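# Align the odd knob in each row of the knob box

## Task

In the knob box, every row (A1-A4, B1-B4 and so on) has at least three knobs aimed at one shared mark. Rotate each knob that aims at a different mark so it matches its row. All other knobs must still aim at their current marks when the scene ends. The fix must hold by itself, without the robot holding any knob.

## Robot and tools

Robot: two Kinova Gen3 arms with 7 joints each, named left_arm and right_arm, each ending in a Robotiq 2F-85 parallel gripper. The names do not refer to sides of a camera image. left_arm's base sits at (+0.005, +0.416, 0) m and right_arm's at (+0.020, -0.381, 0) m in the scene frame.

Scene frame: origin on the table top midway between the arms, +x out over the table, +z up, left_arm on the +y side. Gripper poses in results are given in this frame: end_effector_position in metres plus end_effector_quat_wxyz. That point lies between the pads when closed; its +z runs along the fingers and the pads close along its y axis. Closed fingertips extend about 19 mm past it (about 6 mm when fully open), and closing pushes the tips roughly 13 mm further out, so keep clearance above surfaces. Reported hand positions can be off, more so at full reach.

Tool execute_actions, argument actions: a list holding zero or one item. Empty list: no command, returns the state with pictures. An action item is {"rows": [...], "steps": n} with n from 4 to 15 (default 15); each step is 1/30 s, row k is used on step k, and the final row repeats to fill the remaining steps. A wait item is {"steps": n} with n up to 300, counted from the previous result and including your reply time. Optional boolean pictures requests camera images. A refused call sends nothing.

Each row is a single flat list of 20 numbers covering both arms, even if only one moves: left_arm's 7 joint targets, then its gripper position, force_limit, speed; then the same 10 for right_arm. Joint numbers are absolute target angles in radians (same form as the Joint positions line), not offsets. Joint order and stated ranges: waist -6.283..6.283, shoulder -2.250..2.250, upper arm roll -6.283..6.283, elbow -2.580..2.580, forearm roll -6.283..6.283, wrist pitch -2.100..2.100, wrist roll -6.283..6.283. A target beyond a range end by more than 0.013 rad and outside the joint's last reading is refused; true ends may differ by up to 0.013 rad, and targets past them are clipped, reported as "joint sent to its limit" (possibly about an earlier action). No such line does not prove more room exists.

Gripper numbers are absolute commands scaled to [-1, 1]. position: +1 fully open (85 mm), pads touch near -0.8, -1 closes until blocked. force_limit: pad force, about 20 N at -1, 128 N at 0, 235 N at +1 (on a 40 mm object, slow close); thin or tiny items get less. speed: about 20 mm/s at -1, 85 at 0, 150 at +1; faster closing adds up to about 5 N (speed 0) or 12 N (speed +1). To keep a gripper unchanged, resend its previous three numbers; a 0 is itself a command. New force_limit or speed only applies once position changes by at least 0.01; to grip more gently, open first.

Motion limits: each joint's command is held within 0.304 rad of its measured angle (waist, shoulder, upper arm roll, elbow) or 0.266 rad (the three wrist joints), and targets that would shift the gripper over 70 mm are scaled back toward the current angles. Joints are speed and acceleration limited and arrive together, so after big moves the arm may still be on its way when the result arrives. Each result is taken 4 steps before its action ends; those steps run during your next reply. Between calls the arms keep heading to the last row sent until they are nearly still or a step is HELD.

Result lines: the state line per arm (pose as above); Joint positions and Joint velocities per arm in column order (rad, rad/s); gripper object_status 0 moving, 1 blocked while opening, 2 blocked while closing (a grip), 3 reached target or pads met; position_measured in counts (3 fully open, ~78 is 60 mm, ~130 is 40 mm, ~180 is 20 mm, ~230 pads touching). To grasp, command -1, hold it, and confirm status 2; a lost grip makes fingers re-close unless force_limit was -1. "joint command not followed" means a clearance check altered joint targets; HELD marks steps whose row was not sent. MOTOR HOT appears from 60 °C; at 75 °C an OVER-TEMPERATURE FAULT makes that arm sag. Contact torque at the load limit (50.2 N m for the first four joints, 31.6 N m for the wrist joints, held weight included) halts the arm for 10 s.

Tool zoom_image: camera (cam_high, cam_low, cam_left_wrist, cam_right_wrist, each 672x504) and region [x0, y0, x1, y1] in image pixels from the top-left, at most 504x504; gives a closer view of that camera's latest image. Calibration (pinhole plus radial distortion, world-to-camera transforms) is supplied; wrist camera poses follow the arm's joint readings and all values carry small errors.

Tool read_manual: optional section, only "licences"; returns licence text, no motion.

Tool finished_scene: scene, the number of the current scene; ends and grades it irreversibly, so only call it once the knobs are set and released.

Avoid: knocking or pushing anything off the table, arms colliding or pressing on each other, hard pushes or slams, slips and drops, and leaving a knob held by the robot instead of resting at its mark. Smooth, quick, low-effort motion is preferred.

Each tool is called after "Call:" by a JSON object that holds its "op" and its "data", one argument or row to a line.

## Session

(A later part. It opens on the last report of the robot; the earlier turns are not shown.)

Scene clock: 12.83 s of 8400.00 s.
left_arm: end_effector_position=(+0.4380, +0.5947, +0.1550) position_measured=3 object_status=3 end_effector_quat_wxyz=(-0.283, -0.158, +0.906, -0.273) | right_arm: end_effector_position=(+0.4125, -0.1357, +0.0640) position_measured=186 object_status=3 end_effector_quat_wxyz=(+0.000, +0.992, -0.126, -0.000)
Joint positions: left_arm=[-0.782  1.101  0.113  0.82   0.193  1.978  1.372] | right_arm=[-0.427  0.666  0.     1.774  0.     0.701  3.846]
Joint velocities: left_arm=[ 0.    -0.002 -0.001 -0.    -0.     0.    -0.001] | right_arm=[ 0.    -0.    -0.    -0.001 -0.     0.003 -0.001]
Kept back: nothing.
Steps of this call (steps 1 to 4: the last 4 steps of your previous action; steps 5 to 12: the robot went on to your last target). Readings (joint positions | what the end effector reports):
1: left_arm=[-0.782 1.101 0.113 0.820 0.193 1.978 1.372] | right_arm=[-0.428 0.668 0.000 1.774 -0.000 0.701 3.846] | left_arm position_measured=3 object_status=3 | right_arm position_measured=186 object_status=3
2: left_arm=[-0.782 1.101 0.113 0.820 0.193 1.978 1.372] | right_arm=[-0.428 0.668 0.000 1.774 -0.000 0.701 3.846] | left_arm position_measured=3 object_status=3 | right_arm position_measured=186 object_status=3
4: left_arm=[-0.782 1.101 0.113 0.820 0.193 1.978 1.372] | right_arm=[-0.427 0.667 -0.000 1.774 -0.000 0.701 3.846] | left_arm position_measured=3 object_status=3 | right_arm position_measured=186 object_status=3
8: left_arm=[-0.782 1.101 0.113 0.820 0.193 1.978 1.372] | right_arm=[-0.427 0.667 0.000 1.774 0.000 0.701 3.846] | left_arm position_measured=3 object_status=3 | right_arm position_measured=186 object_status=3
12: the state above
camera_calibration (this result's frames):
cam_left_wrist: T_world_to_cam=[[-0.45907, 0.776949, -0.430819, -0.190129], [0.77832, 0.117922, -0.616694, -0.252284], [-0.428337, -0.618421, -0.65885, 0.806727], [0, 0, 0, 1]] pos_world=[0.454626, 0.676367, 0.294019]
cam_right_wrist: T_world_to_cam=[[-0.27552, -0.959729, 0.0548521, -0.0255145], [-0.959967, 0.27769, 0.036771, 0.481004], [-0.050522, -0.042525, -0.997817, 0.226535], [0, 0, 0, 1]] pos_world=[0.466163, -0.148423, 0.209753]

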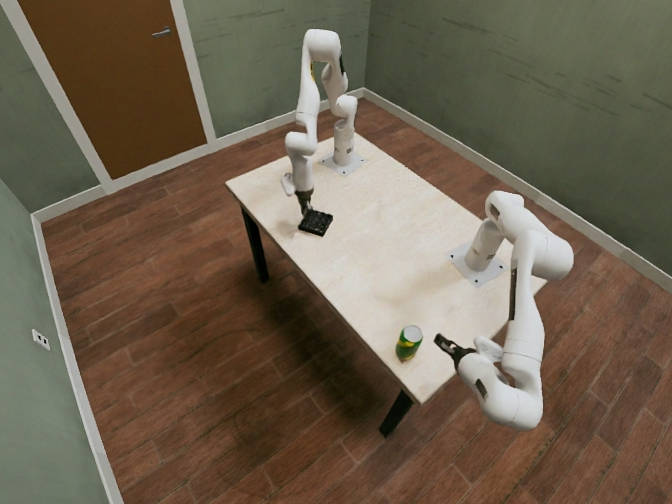

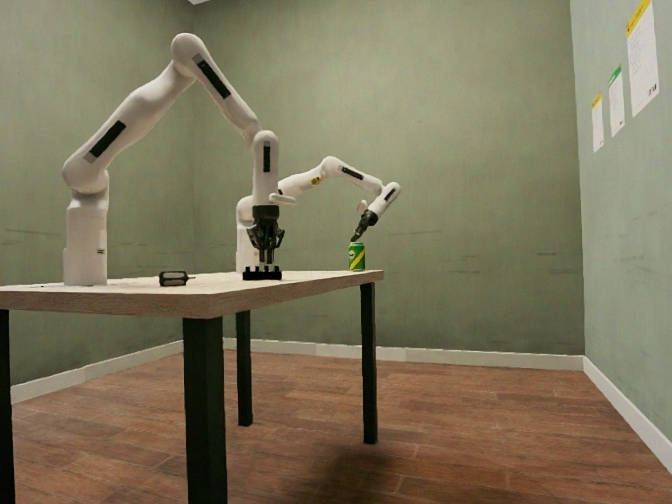

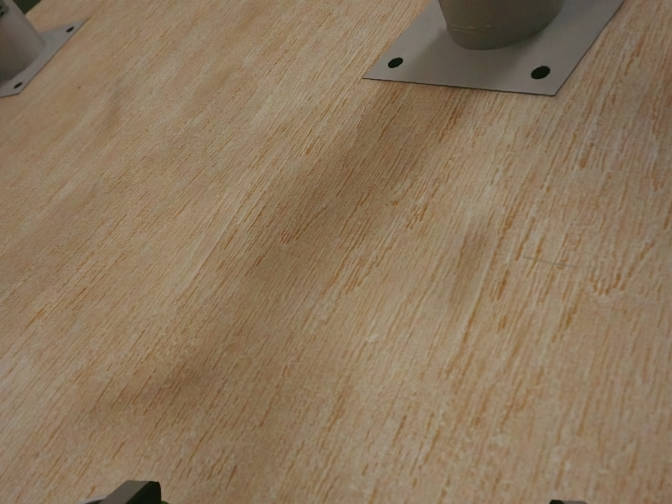

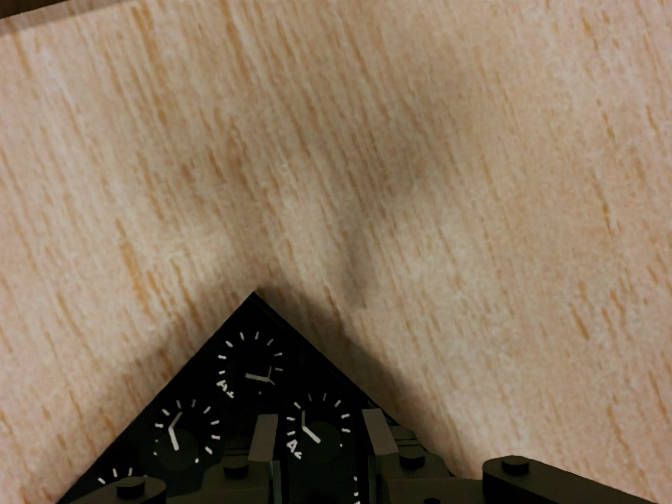

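Call:
{"op": "execute_actions", "data": {
  "actions": [
    {"rows": [[-0.782,1.101,0.113,0.82,0.193,1.978,1.372,1,-1,0, -0.4274,0.6722,0,1.7748,0,0.6947,3.8464,-0.45,-1,0],[-0.782,1.101,0.113,0.82,0.193,1.978,1.372,1,-1,0, -0.4274,0.6722,0,1.7748,0,0.6947,3.8464,-0.45,-1,0],[-0.782,1.101,0.113,0.82,0.193,1.978,1.372,1,-1,0, -0.4274,0.6773,0,1.7766,0,0.6877,3.8464,-0.45,-1,0],[-0.782,1.101,0.113,0.82,0.193,1.978,1.372,1,-1,0, -0.4274,0.6773,0,1.7766,0,0.6877,3.8464,-0.45,-1,0],[-0.782,1.101,0.113,0.82,0.193,1.978,1.372,1,-1,0, -0.4274,0.6825,0,1.7784,0,0.6808,3.8464,-0.45,-1,0],[-0.782,1.101,0.113,0.82,0.193,1.978,1.372,1,-1,0, -0.4274,0.6825,0,1.7784,0,0.6808,3.8464,-0.45,-1,0],[-0.782,1.101,0.113,0.82,0.193,1.978,1.372,1,-1,0, -0.4274,0.6876,0,1.7802,0,0.6738,3.8464,-0.45,-1,0],[-0.782,1.101,0.113,0.82,0.193,1.978,1.372,1,-1,0, -0.4274,0.6876,0,1.7802,0,0.6738,3.8464,-1,-0.9,-1]], "steps": 15}
  ]
}}

Call:
{"op": "execute_actions", "data": {
  "actions": [
    {"steps": 18}
  ]
}}

Scene clock: 13.67 s of 8400.00 s.
left_arm: end_effector_position=(+0.4380, +0.5947, +0.1550) position_measured=3 object_status=3 end_effector_quat_wxyz=(-0.283, -0.158, +0.906, -0.273) | right_arm: end_effector_position=(+0.4127, -0.1351, +0.0535) position_measured=189 object_status=0 end_effector_quat_wxyz=(-0.000, +0.992, -0.126, +0.000)
Joint positions: left_arm=[-0.782  1.101  0.113  0.82   0.193  1.978  1.372] | right_arm=[-0.427  0.687 -0.     1.78  -0.     0.674  3.846]
Joint velocities: left_arm=[-0.    -0.001  0.    -0.     0.001  0.    -0.001] | right_arm=[ 0.     0.01  -0.     0.002  0.    -0.015 -0.   ]
Steps of this call (steps 1 to 14: the robot went on to your last target; steps 15 to 25: the first 11 steps of this action). Readings (joint positions | what the end effector reports):
15: left_arm=[-0.782 1.101 0.113 0.820 0.193 1.978 1.372] | right_arm=[-0.427 0.667 0.000 1.774 0.000 0.700 3.846] | left_arm position_measured=3 object_status=3 | right_arm position_measured=186 object_status=3
16: left_arm=[-0.782 1.101 0.113 0.820 0.193 1.978 1.372] | right_arm=[-0.427 0.670 0.000 1.774 0.000 0.698 3.846] | left_arm position_measured=3 object_status=3 | right_arm position_measured=186 object_status=3
18: left_arm=[-0.782 1.101 0.113 0.820 0.193 1.978 1.372] | right_arm=[-0.427 0.674 -0.000 1.775 -0.000 0.692 3.846] | left_arm position_measured=3 object_status=3 | right_arm position_measured=186 object_status=3
22: left_arm=[-0.782 1.101 0.113 0.820 0.193 1.978 1.372] | right_arm=[-0.427 0.684 -0.000 1.779 0.000 0.679 3.846] | left_arm position_measured=3 object_status=3 | right_arm position_measured=186 object_status=0
25: the state above

Scene clock: 14.27 s of 8400.00 s.
left_arm: end_effector_position=(+0.4380, +0.5947, +0.1550) position_measured=3 object_status=3 end_effector_quat_wxyz=(-0.283, -0.158, +0.906, -0.273) | right_arm: end_effector_position=(+0.4126, -0.1354, +0.0531) position_measured=206 object_status=2 end_effector_quat_wxyz=(+0.000, +0.992, -0.126, -0.000)
Joint positions: left_arm=[-0.782  1.101  0.113  0.82   0.193  1.978  1.372] | right_arm=[-0.427  0.687  0.     1.78   0.     0.674  3.846]
Joint velocities: left_arm=[ 0.     0.001  0.001  0.    -0.    -0.     0.   ] | right_arm=[ 0.001 -0.    -0.     0.003  0.    -0.    -0.003]
Kept back: nothing.
Steps of this call (steps 1 to 4: the last 4 steps of your previous action; steps 5 to 15: the robot went on to your last target; steps 16 to 18: nothing new was sent). Readings (joint positions | what the end effector reports):
1: left_arm=[-0.782 1.101 0.113 0.820 0.193 1.978 1.372] | right_arm=[-0.427 0.687 -0.000 1.780 -0.000 0.674 3.846] | left_arm position_measured=3 object_status=3 | right_arm position_measured=190 object_status=0
2: left_arm=[-0.782 1.101 0.113 0.820 0.193 1.978 1.372] | right_arm=[-0.427 0.687 -0.000 1.780 -0.000 0.674 3.846] | left_arm position_measured=3 object_status=3 | right_arm position_measured=192 object_status=0
4: left_arm=[-0.782 1.101 0.113 0.820 0.193 1.978 1.372] | right_arm=[-0.427 0.687 -0.000 1.780 0.000 0.674 3.846] | left_arm position_measured=3 object_status=3 | right_arm position_measured=195 object_status=0
8: left_arm=[-0.782 1.101 0.113 0.820 0.193 1.978 1.372] | right_arm=[-0.427 0.687 0.000 1.780 0.000 0.674 3.846] | left_arm position_measured=3 object_status=3 | right_arm position_measured=202 object_status=0
18: the state above
All arms were judged still, so your last target was given up. Only a new action makes them travel on or press farther. Fingers that are still opening or closing keep moving.

Call:
{"op": "execute_actions", "data": {
  "actions": [
    {"rows": [[-0.782,1.101,0.113,0.82,0.193,1.978,1.372,1,-1,0, -0.4274,0.6876,0,1.7802,0,0.6738,1.2284,-1,-0.9,-1]], "steps": 15}
  ]
}}

Call:
{"op": "execute_actions", "data": {
  "actions": [
    {"steps": 64}
  ]
}}

Call:
{"op": "execute_actions", "data": {
  "actions": [
    {"rows": [[-0.782,1.101,0.113,0.82,0.193,1.978,1.372,1,-1,0, -0.4274,0.6876,0,1.7802,0,0.6738,1.2284,-0.5,-1,0],[-0.782,1.101,0.113,0.82,0.193,1.978,1.372,1,-1,0, -0.4274,0.6876,0,1.7802,0,0.6738,1.2284,-0.5,-1,0],[-0.782,1.101,0.113,0.82,0.193,1.978,1.372,1,-1,0, -0.4274,0.6876,0,1.7802,0,0.6738,1.2284,-0.5,-1,0],[-0.782,1.101,0.113,0.82,0.193,1.978,1.372,1,-1,0, -0.4274,0.6876,0,1.7802,0,0.6738,1.2284,-0.5,-1,0],[-0.782,1.101,0.113,0.82,0.193,1.978,1.372,1,-1,0, -0.4274,0.6876,0,1.7802,0,0.6738,1.2284,-0.5,-1,0],[-0.782,1.101,0.113,0.82,0.193,1.978,1.372,1,-1,0, -0.4274,0.6876,0,1.7802,0,0.6738,1.2284,-0.5,-1,0],[-0.782,1.101,0.113,0.82,0.193,1.978,1.372,1,-1,0, -0.4274,0.6670,0,1.7730,0,0.7017,1.2284,-0.5,-1,0],[-0.782,1.101,0.113,0.82,0.193,1.978,1.372,1,-1,0, -0.4274,0.6670,0,1.7730,0,0.7017,1.2284,-0.5,-1,0],[-0.782,1.101,0.113,0.82,0.193,1.978,1.372,1,-1,0, -0.4274,0.6670,0,1.7730,0,0.7017,1.2284,-0.5,-1,0],[-0.782,1.101,0.113,0.82,0.193,1.978,1.372,1,-1,0, -0.4274,0.5548,0,1.7104,0,0.8764,1.2284,-0.5,-1,0],[-0.782,1.101,0.113,0.82,0.193,1.978,1.372,1,-1,0, -0.4274,0.5548,0,1.7104,0,0.8764,1.2284,-0.5,-1,0],[-0.782,1.101,0.113,0.82,0.193,1.978,1.372,1,-1,0, -0.4274,0.5548,0,1.7104,0,0.8764,1.2284,-0.5,-1,0],[-0.782,1.101,0.113,0.82,0.193,1.978,1.372,1,-1,0, -0.4274,0.5548,0,1.7104,0,0.8764,1.2284,-0.5,-1,0],[-0.782,1.101,0.113,0.82,0.193,1.978,1.372,1,-1,0, -0.4274,0.5548,0,1.7104,0,0.8764,1.2284,1,-1,1]], "steps": 15}
  ]
}}

Call:
{"op": "execute_actions", "data": {
  "actions": [
    {"steps": 24}
  ],
  "pictures": true
}}

Scene clock: 15.07 s of 8400.00 s.
left_arm: end_effector_position=(+0.4380, +0.5947, +0.1550) position_measured=3 object_status=3 end_effector_quat_wxyz=(-0.283, -0.158, +0.906, -0.273) | right_arm: end_effector_position=(+0.4126, -0.1354, +0.0531) position_measured=206 object_status=2 end_effector_quat_wxyz=(+0.000, +0.956, -0.294, -0.000)
Joint positions: left_arm=[-0.782  1.101  0.113  0.82   0.193  1.978  1.372] | right_arm=[-0.427  0.687  0.     1.78   0.     0.674  3.503]
Joint velocities: left_arm=[ 0.001 -0.002  0.001 -0.     0.001 -0.001  0.   ] | right_arm=[-0.     0.     0.    -0.002  0.    -0.002 -1.215]
Steps of this call (steps 1 to 13: nothing new was sent; steps 14 to 24: the first 11 steps of this action). Readings (joint positions | what the end effector reports):
14: left_arm=[-0.782 1.101 0.113 0.820 0.193 1.978 1.372] | right_arm=[-0.427 0.687 0.000 1.780 0.000 0.674 3.845] | left_arm position_measured=3 object_status=3 | right_arm position_measured=206 object_status=2
15: left_arm=[-0.782 1.101 0.113 0.820 0.193 1.978 1.372] | right_arm=[-0.427 0.687 0.000 1.780 0.000 0.674 3.836] | left_arm position_measured=3 object_status=3 | right_arm position_measured=206 object_status=2
17: left_arm=[-0.782 1.101 0.113 0.820 0.193 1.978 1.372] | right_arm=[-0.427 0.687 0.000 1.780 0.000 0.674 3.785] | left_arm position_measured=3 object_status=3 | right_arm position_measured=206 object_status=2
21: left_arm=[-0.782 1.101 0.113 0.820 0.193 1.978 1.372] | right_arm=[-0.427 0.687 0.000 1.780 0.000 0.674 3.625] | left_arm position_measured=3 object_status=3 | right_arm position_measured=206 object_status=2
24: the state above

Scene clock: 17.20 s of 8400.00 s.
left_arm: end_effector_position=(+0.4380, +0.5947, +0.1550) position_measured=3 object_status=3 end_effector_quat_wxyz=(-0.283, -0.158, +0.906, -0.273) | right_arm: end_effector_position=(+0.4124, -0.1354, +0.0531) position_measured=206 object_status=2 end_effector_quat_wxyz=(-0.000, -0.135, +0.991, -0.000)
Joint positions: left_arm=[-0.782  1.101  0.113  0.82   0.193  1.978  1.372] | right_arm=[-0.427  0.687  0.     1.781  0.     0.674  1.228]
Joint velocities: left_arm=[-0.  0.  0. -0. -0. -0. -0.] | right_arm=[ 0.    -0.    -0.001  0.001  0.     0.001 -0.001]
Kept back: nothing.
Steps of this call (steps 1 to 4: the last 4 steps of your previous action; steps 5 to 64: the robot went on to your last target). Readings (joint positions | what the end effector reports):
1: left_arm=[-0.782 1.101 0.113 0.820 0.193 1.978 1.372] | right_arm=[-0.427 0.687 0.000 1.780 0.000 0.674 3.463] | left_arm position_measured=3 object_status=3 | right_arm position_measured=206 object_status=2
2: left_arm=[-0.782 1.101 0.113 0.820 0.193 1.978 1.372] | right_arm=[-0.427 0.687 0.000 1.780 0.000 0.674 3.422] | left_arm position_measured=3 object_status=3 | right_arm position_measured=206 object_status=2
4: left_arm=[-0.782 1.101 0.113 0.820 0.193 1.978 1.372] | right_arm=[-0.427 0.687 0.000 1.780 0.000 0.674 3.341] | left_arm position_measured=3 object_status=3 | right_arm position_measured=206 object_status=2
8: left_arm=[-0.782 1.101 0.113 0.820 0.193 1.978 1.372] | right_arm=[-0.427 0.687 0.000 1.780 0.000 0.674 3.178] | left_arm position_measured=3 object_status=3 | right_arm position_measured=206 object_status=2
64: the state above

Scene clock: 17.57 s of 8400.00 s.
left_arm: end_effector_position=(+0.4380, +0.5947, +0.1550) position_measured=3 object_status=3 end_effector_quat_wxyz=(-0.283, -0.158, +0.906, -0.273) | right_arm: end_effector_position=(+0.4129, -0.1350, +0.0688) position_measured=192 object_status=0 end_effector_quat_wxyz=(+0.001, -0.135, +0.991, +0.000)
Joint positions: left_arm=[-0.782  1.101  0.113  0.82   0.193  1.978  1.372] | right_arm=[-0.427  0.658 -0.     1.77   0.     0.713  1.228]
Joint velocities: left_arm=[ 0.     0.001  0.001  0.001  0.001  0.    -0.   ] | right_arm=[ 0.    -0.391 -0.002 -0.159  0.     0.542 -0.   ]
Steps of this call (steps 1 to 11: the first 11 steps of this action). Readings (joint positions | what the end effector reports):
1: left_arm=[-0.782 1.101 0.113 0.820 0.193 1.978 1.372] | right_arm=[-0.427 0.687 0.000 1.781 0.000 0.674 1.228] | left_arm position_measured=3 object_status=3 | right_arm position_measured=206 object_status=0
2: left_arm=[-0.782 1.101 0.113 0.820 0.193 1.978 1.372] | right_arm=[-0.427 0.687 0.000 1.781 0.000 0.674 1.228] | left_arm position_measured=3 object_status=3 | right_arm position_measured=205 object_status=0
4: left_arm=[-0.782 1.101 0.113 0.820 0.193 1.978 1.372] | right_arm=[-0.427 0.687 0.000 1.780 0.000 0.674 1.228] | left_arm position_measured=3 object_status=3 | right_arm position_measured=196 object_status=0
8: left_arm=[-0.782 1.101 0.113 0.820 0.193 1.978 1.372] | right_arm=[-0.427 0.680 -0.000 1.779 0.000 0.682 1.228] | left_arm position_measured=3 object_status=3 | right_arm position_measured=192 object_status=0
11: the state above

Scene clock: 18.37 s of 8400.00 s.
left_arm: end_effector_position=(+0.4380, +0.5947, +0.1550) position_measured=3 object_status=3 end_effector_quat_wxyz=(-0.283, -0.158, +0.906, -0.273) | right_arm: end_effector_position=(+0.4127, -0.1351, +0.1300) position_measured=3 object_status=0 end_effector_quat_wxyz=(-0.000, -0.135, +0.991, -0.000)
Joint positions: left_arm=[-0.782  1.101  0.113  0.82   0.193  1.978  1.372] | right_arm=[-0.427  0.555  0.     1.71   0.     0.876  1.228]
Joint velocities: left_arm=[ 0.    -0.001  0.    -0.     0.    -0.    -0.   ] | right_arm=[-0.001  0.     0.    -0.001 -0.    -0.001 -0.001]
Kept back: nothing.
Steps of this call (steps 1 to 4: the last 4 steps of your previous action; steps 5 to 24: the robot went on to your last target). Readings (joint positions | what the end effector reports):
1: left_arm=[-0.782 1.101 0.113 0.820 0.193 1.978 1.372] | right_arm=[-0.427 0.642 -0.000 1.763 0.000 0.735 1.228] | left_arm position_measured=3 object_status=3 | right_arm position_measured=192 object_status=0
2: left_arm=[-0.782 1.101 0.113 0.820 0.193 1.978 1.372] | right_arm=[-0.427 0.621 -0.000 1.752 0.000 0.766 1.228] | left_arm position_measured=3 object_status=3 | right_arm position_measured=192 object_status=0
4: left_arm=[-0.782 1.101 0.113 0.820 0.193 1.978 1.372] | right_arm=[-0.427 0.582 -0.000 1.727 -0.000 0.830 1.228] | left_arm position_measured=3 object_status=3 | right_arm position_measured=189 object_status=0
8: left_arm=[-0.782 1.101 0.113 0.820 0.193 1.978 1.372] | right_arm=[-0.427 0.559 0.000 1.710 0.000 0.875 1.228] | left_arm position_measured=3 object_status=3 | right_arm position_measured=147 object_status=0
24: the state above
camera_calibration (this result's frames):
cam_left_wrist: T_world_to_cam=[[-0.459069, 0.776949, -0.430819, -0.190129], [0.77832, 0.117922, -0.616694, -0.252284], [-0.428337, -0.618421, -0.65885, 0.806727], [0, 0, 0, 1]] pos_world=[0.454626, 0.676367, 0.294018]
cam_right_wrist: T_world_to_cam=[[-0.241886, 0.96876, 0.0547314, 0.218158], [0.970047, 0.240135, 0.0366701, -0.322928], [0.0223816, 0.0619619, -0.997828, 0.27649], [0, 0, 0, 1]] pos_world=[0.359836, -0.150928, 0.275791]

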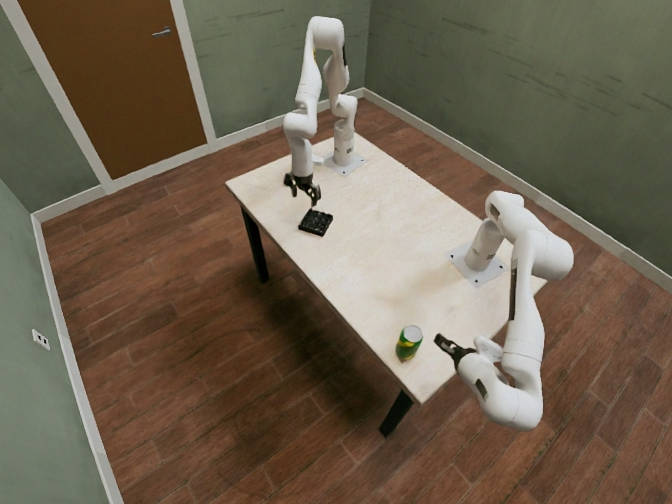

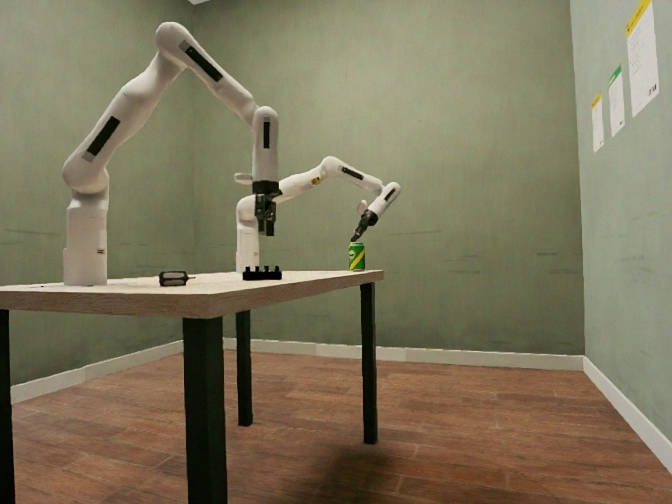

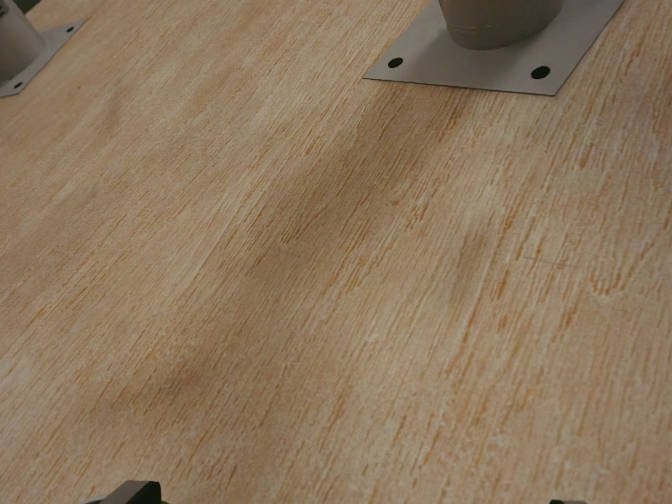

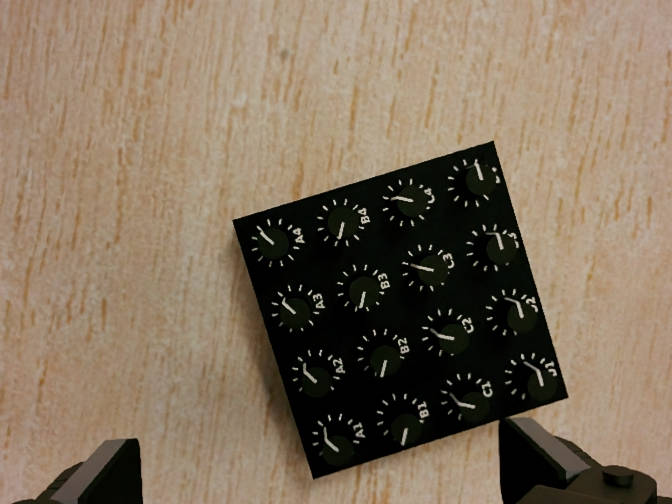

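Call:
{"op": "zoom_image", "data": {
  "camera": "cam_right_wrist",
  "region": [228, 135, 575, 482]
}}

Region (228, 135, 575, 482) of cam_right_wrist's 672x504 image, scaled by 1.452.

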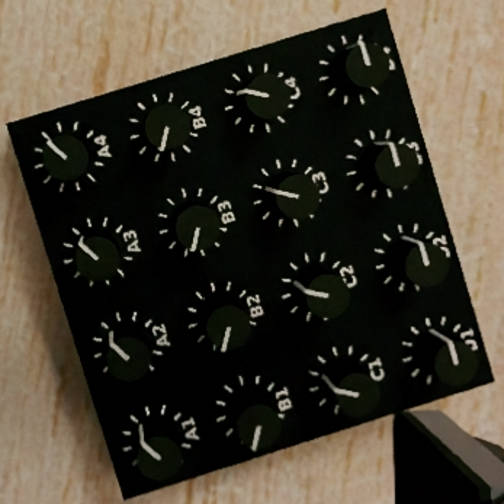

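All rows match.

Call:
{"op": "finished_scene", "data": {
  "scene": 2
}}

The scene is finished: the task was done.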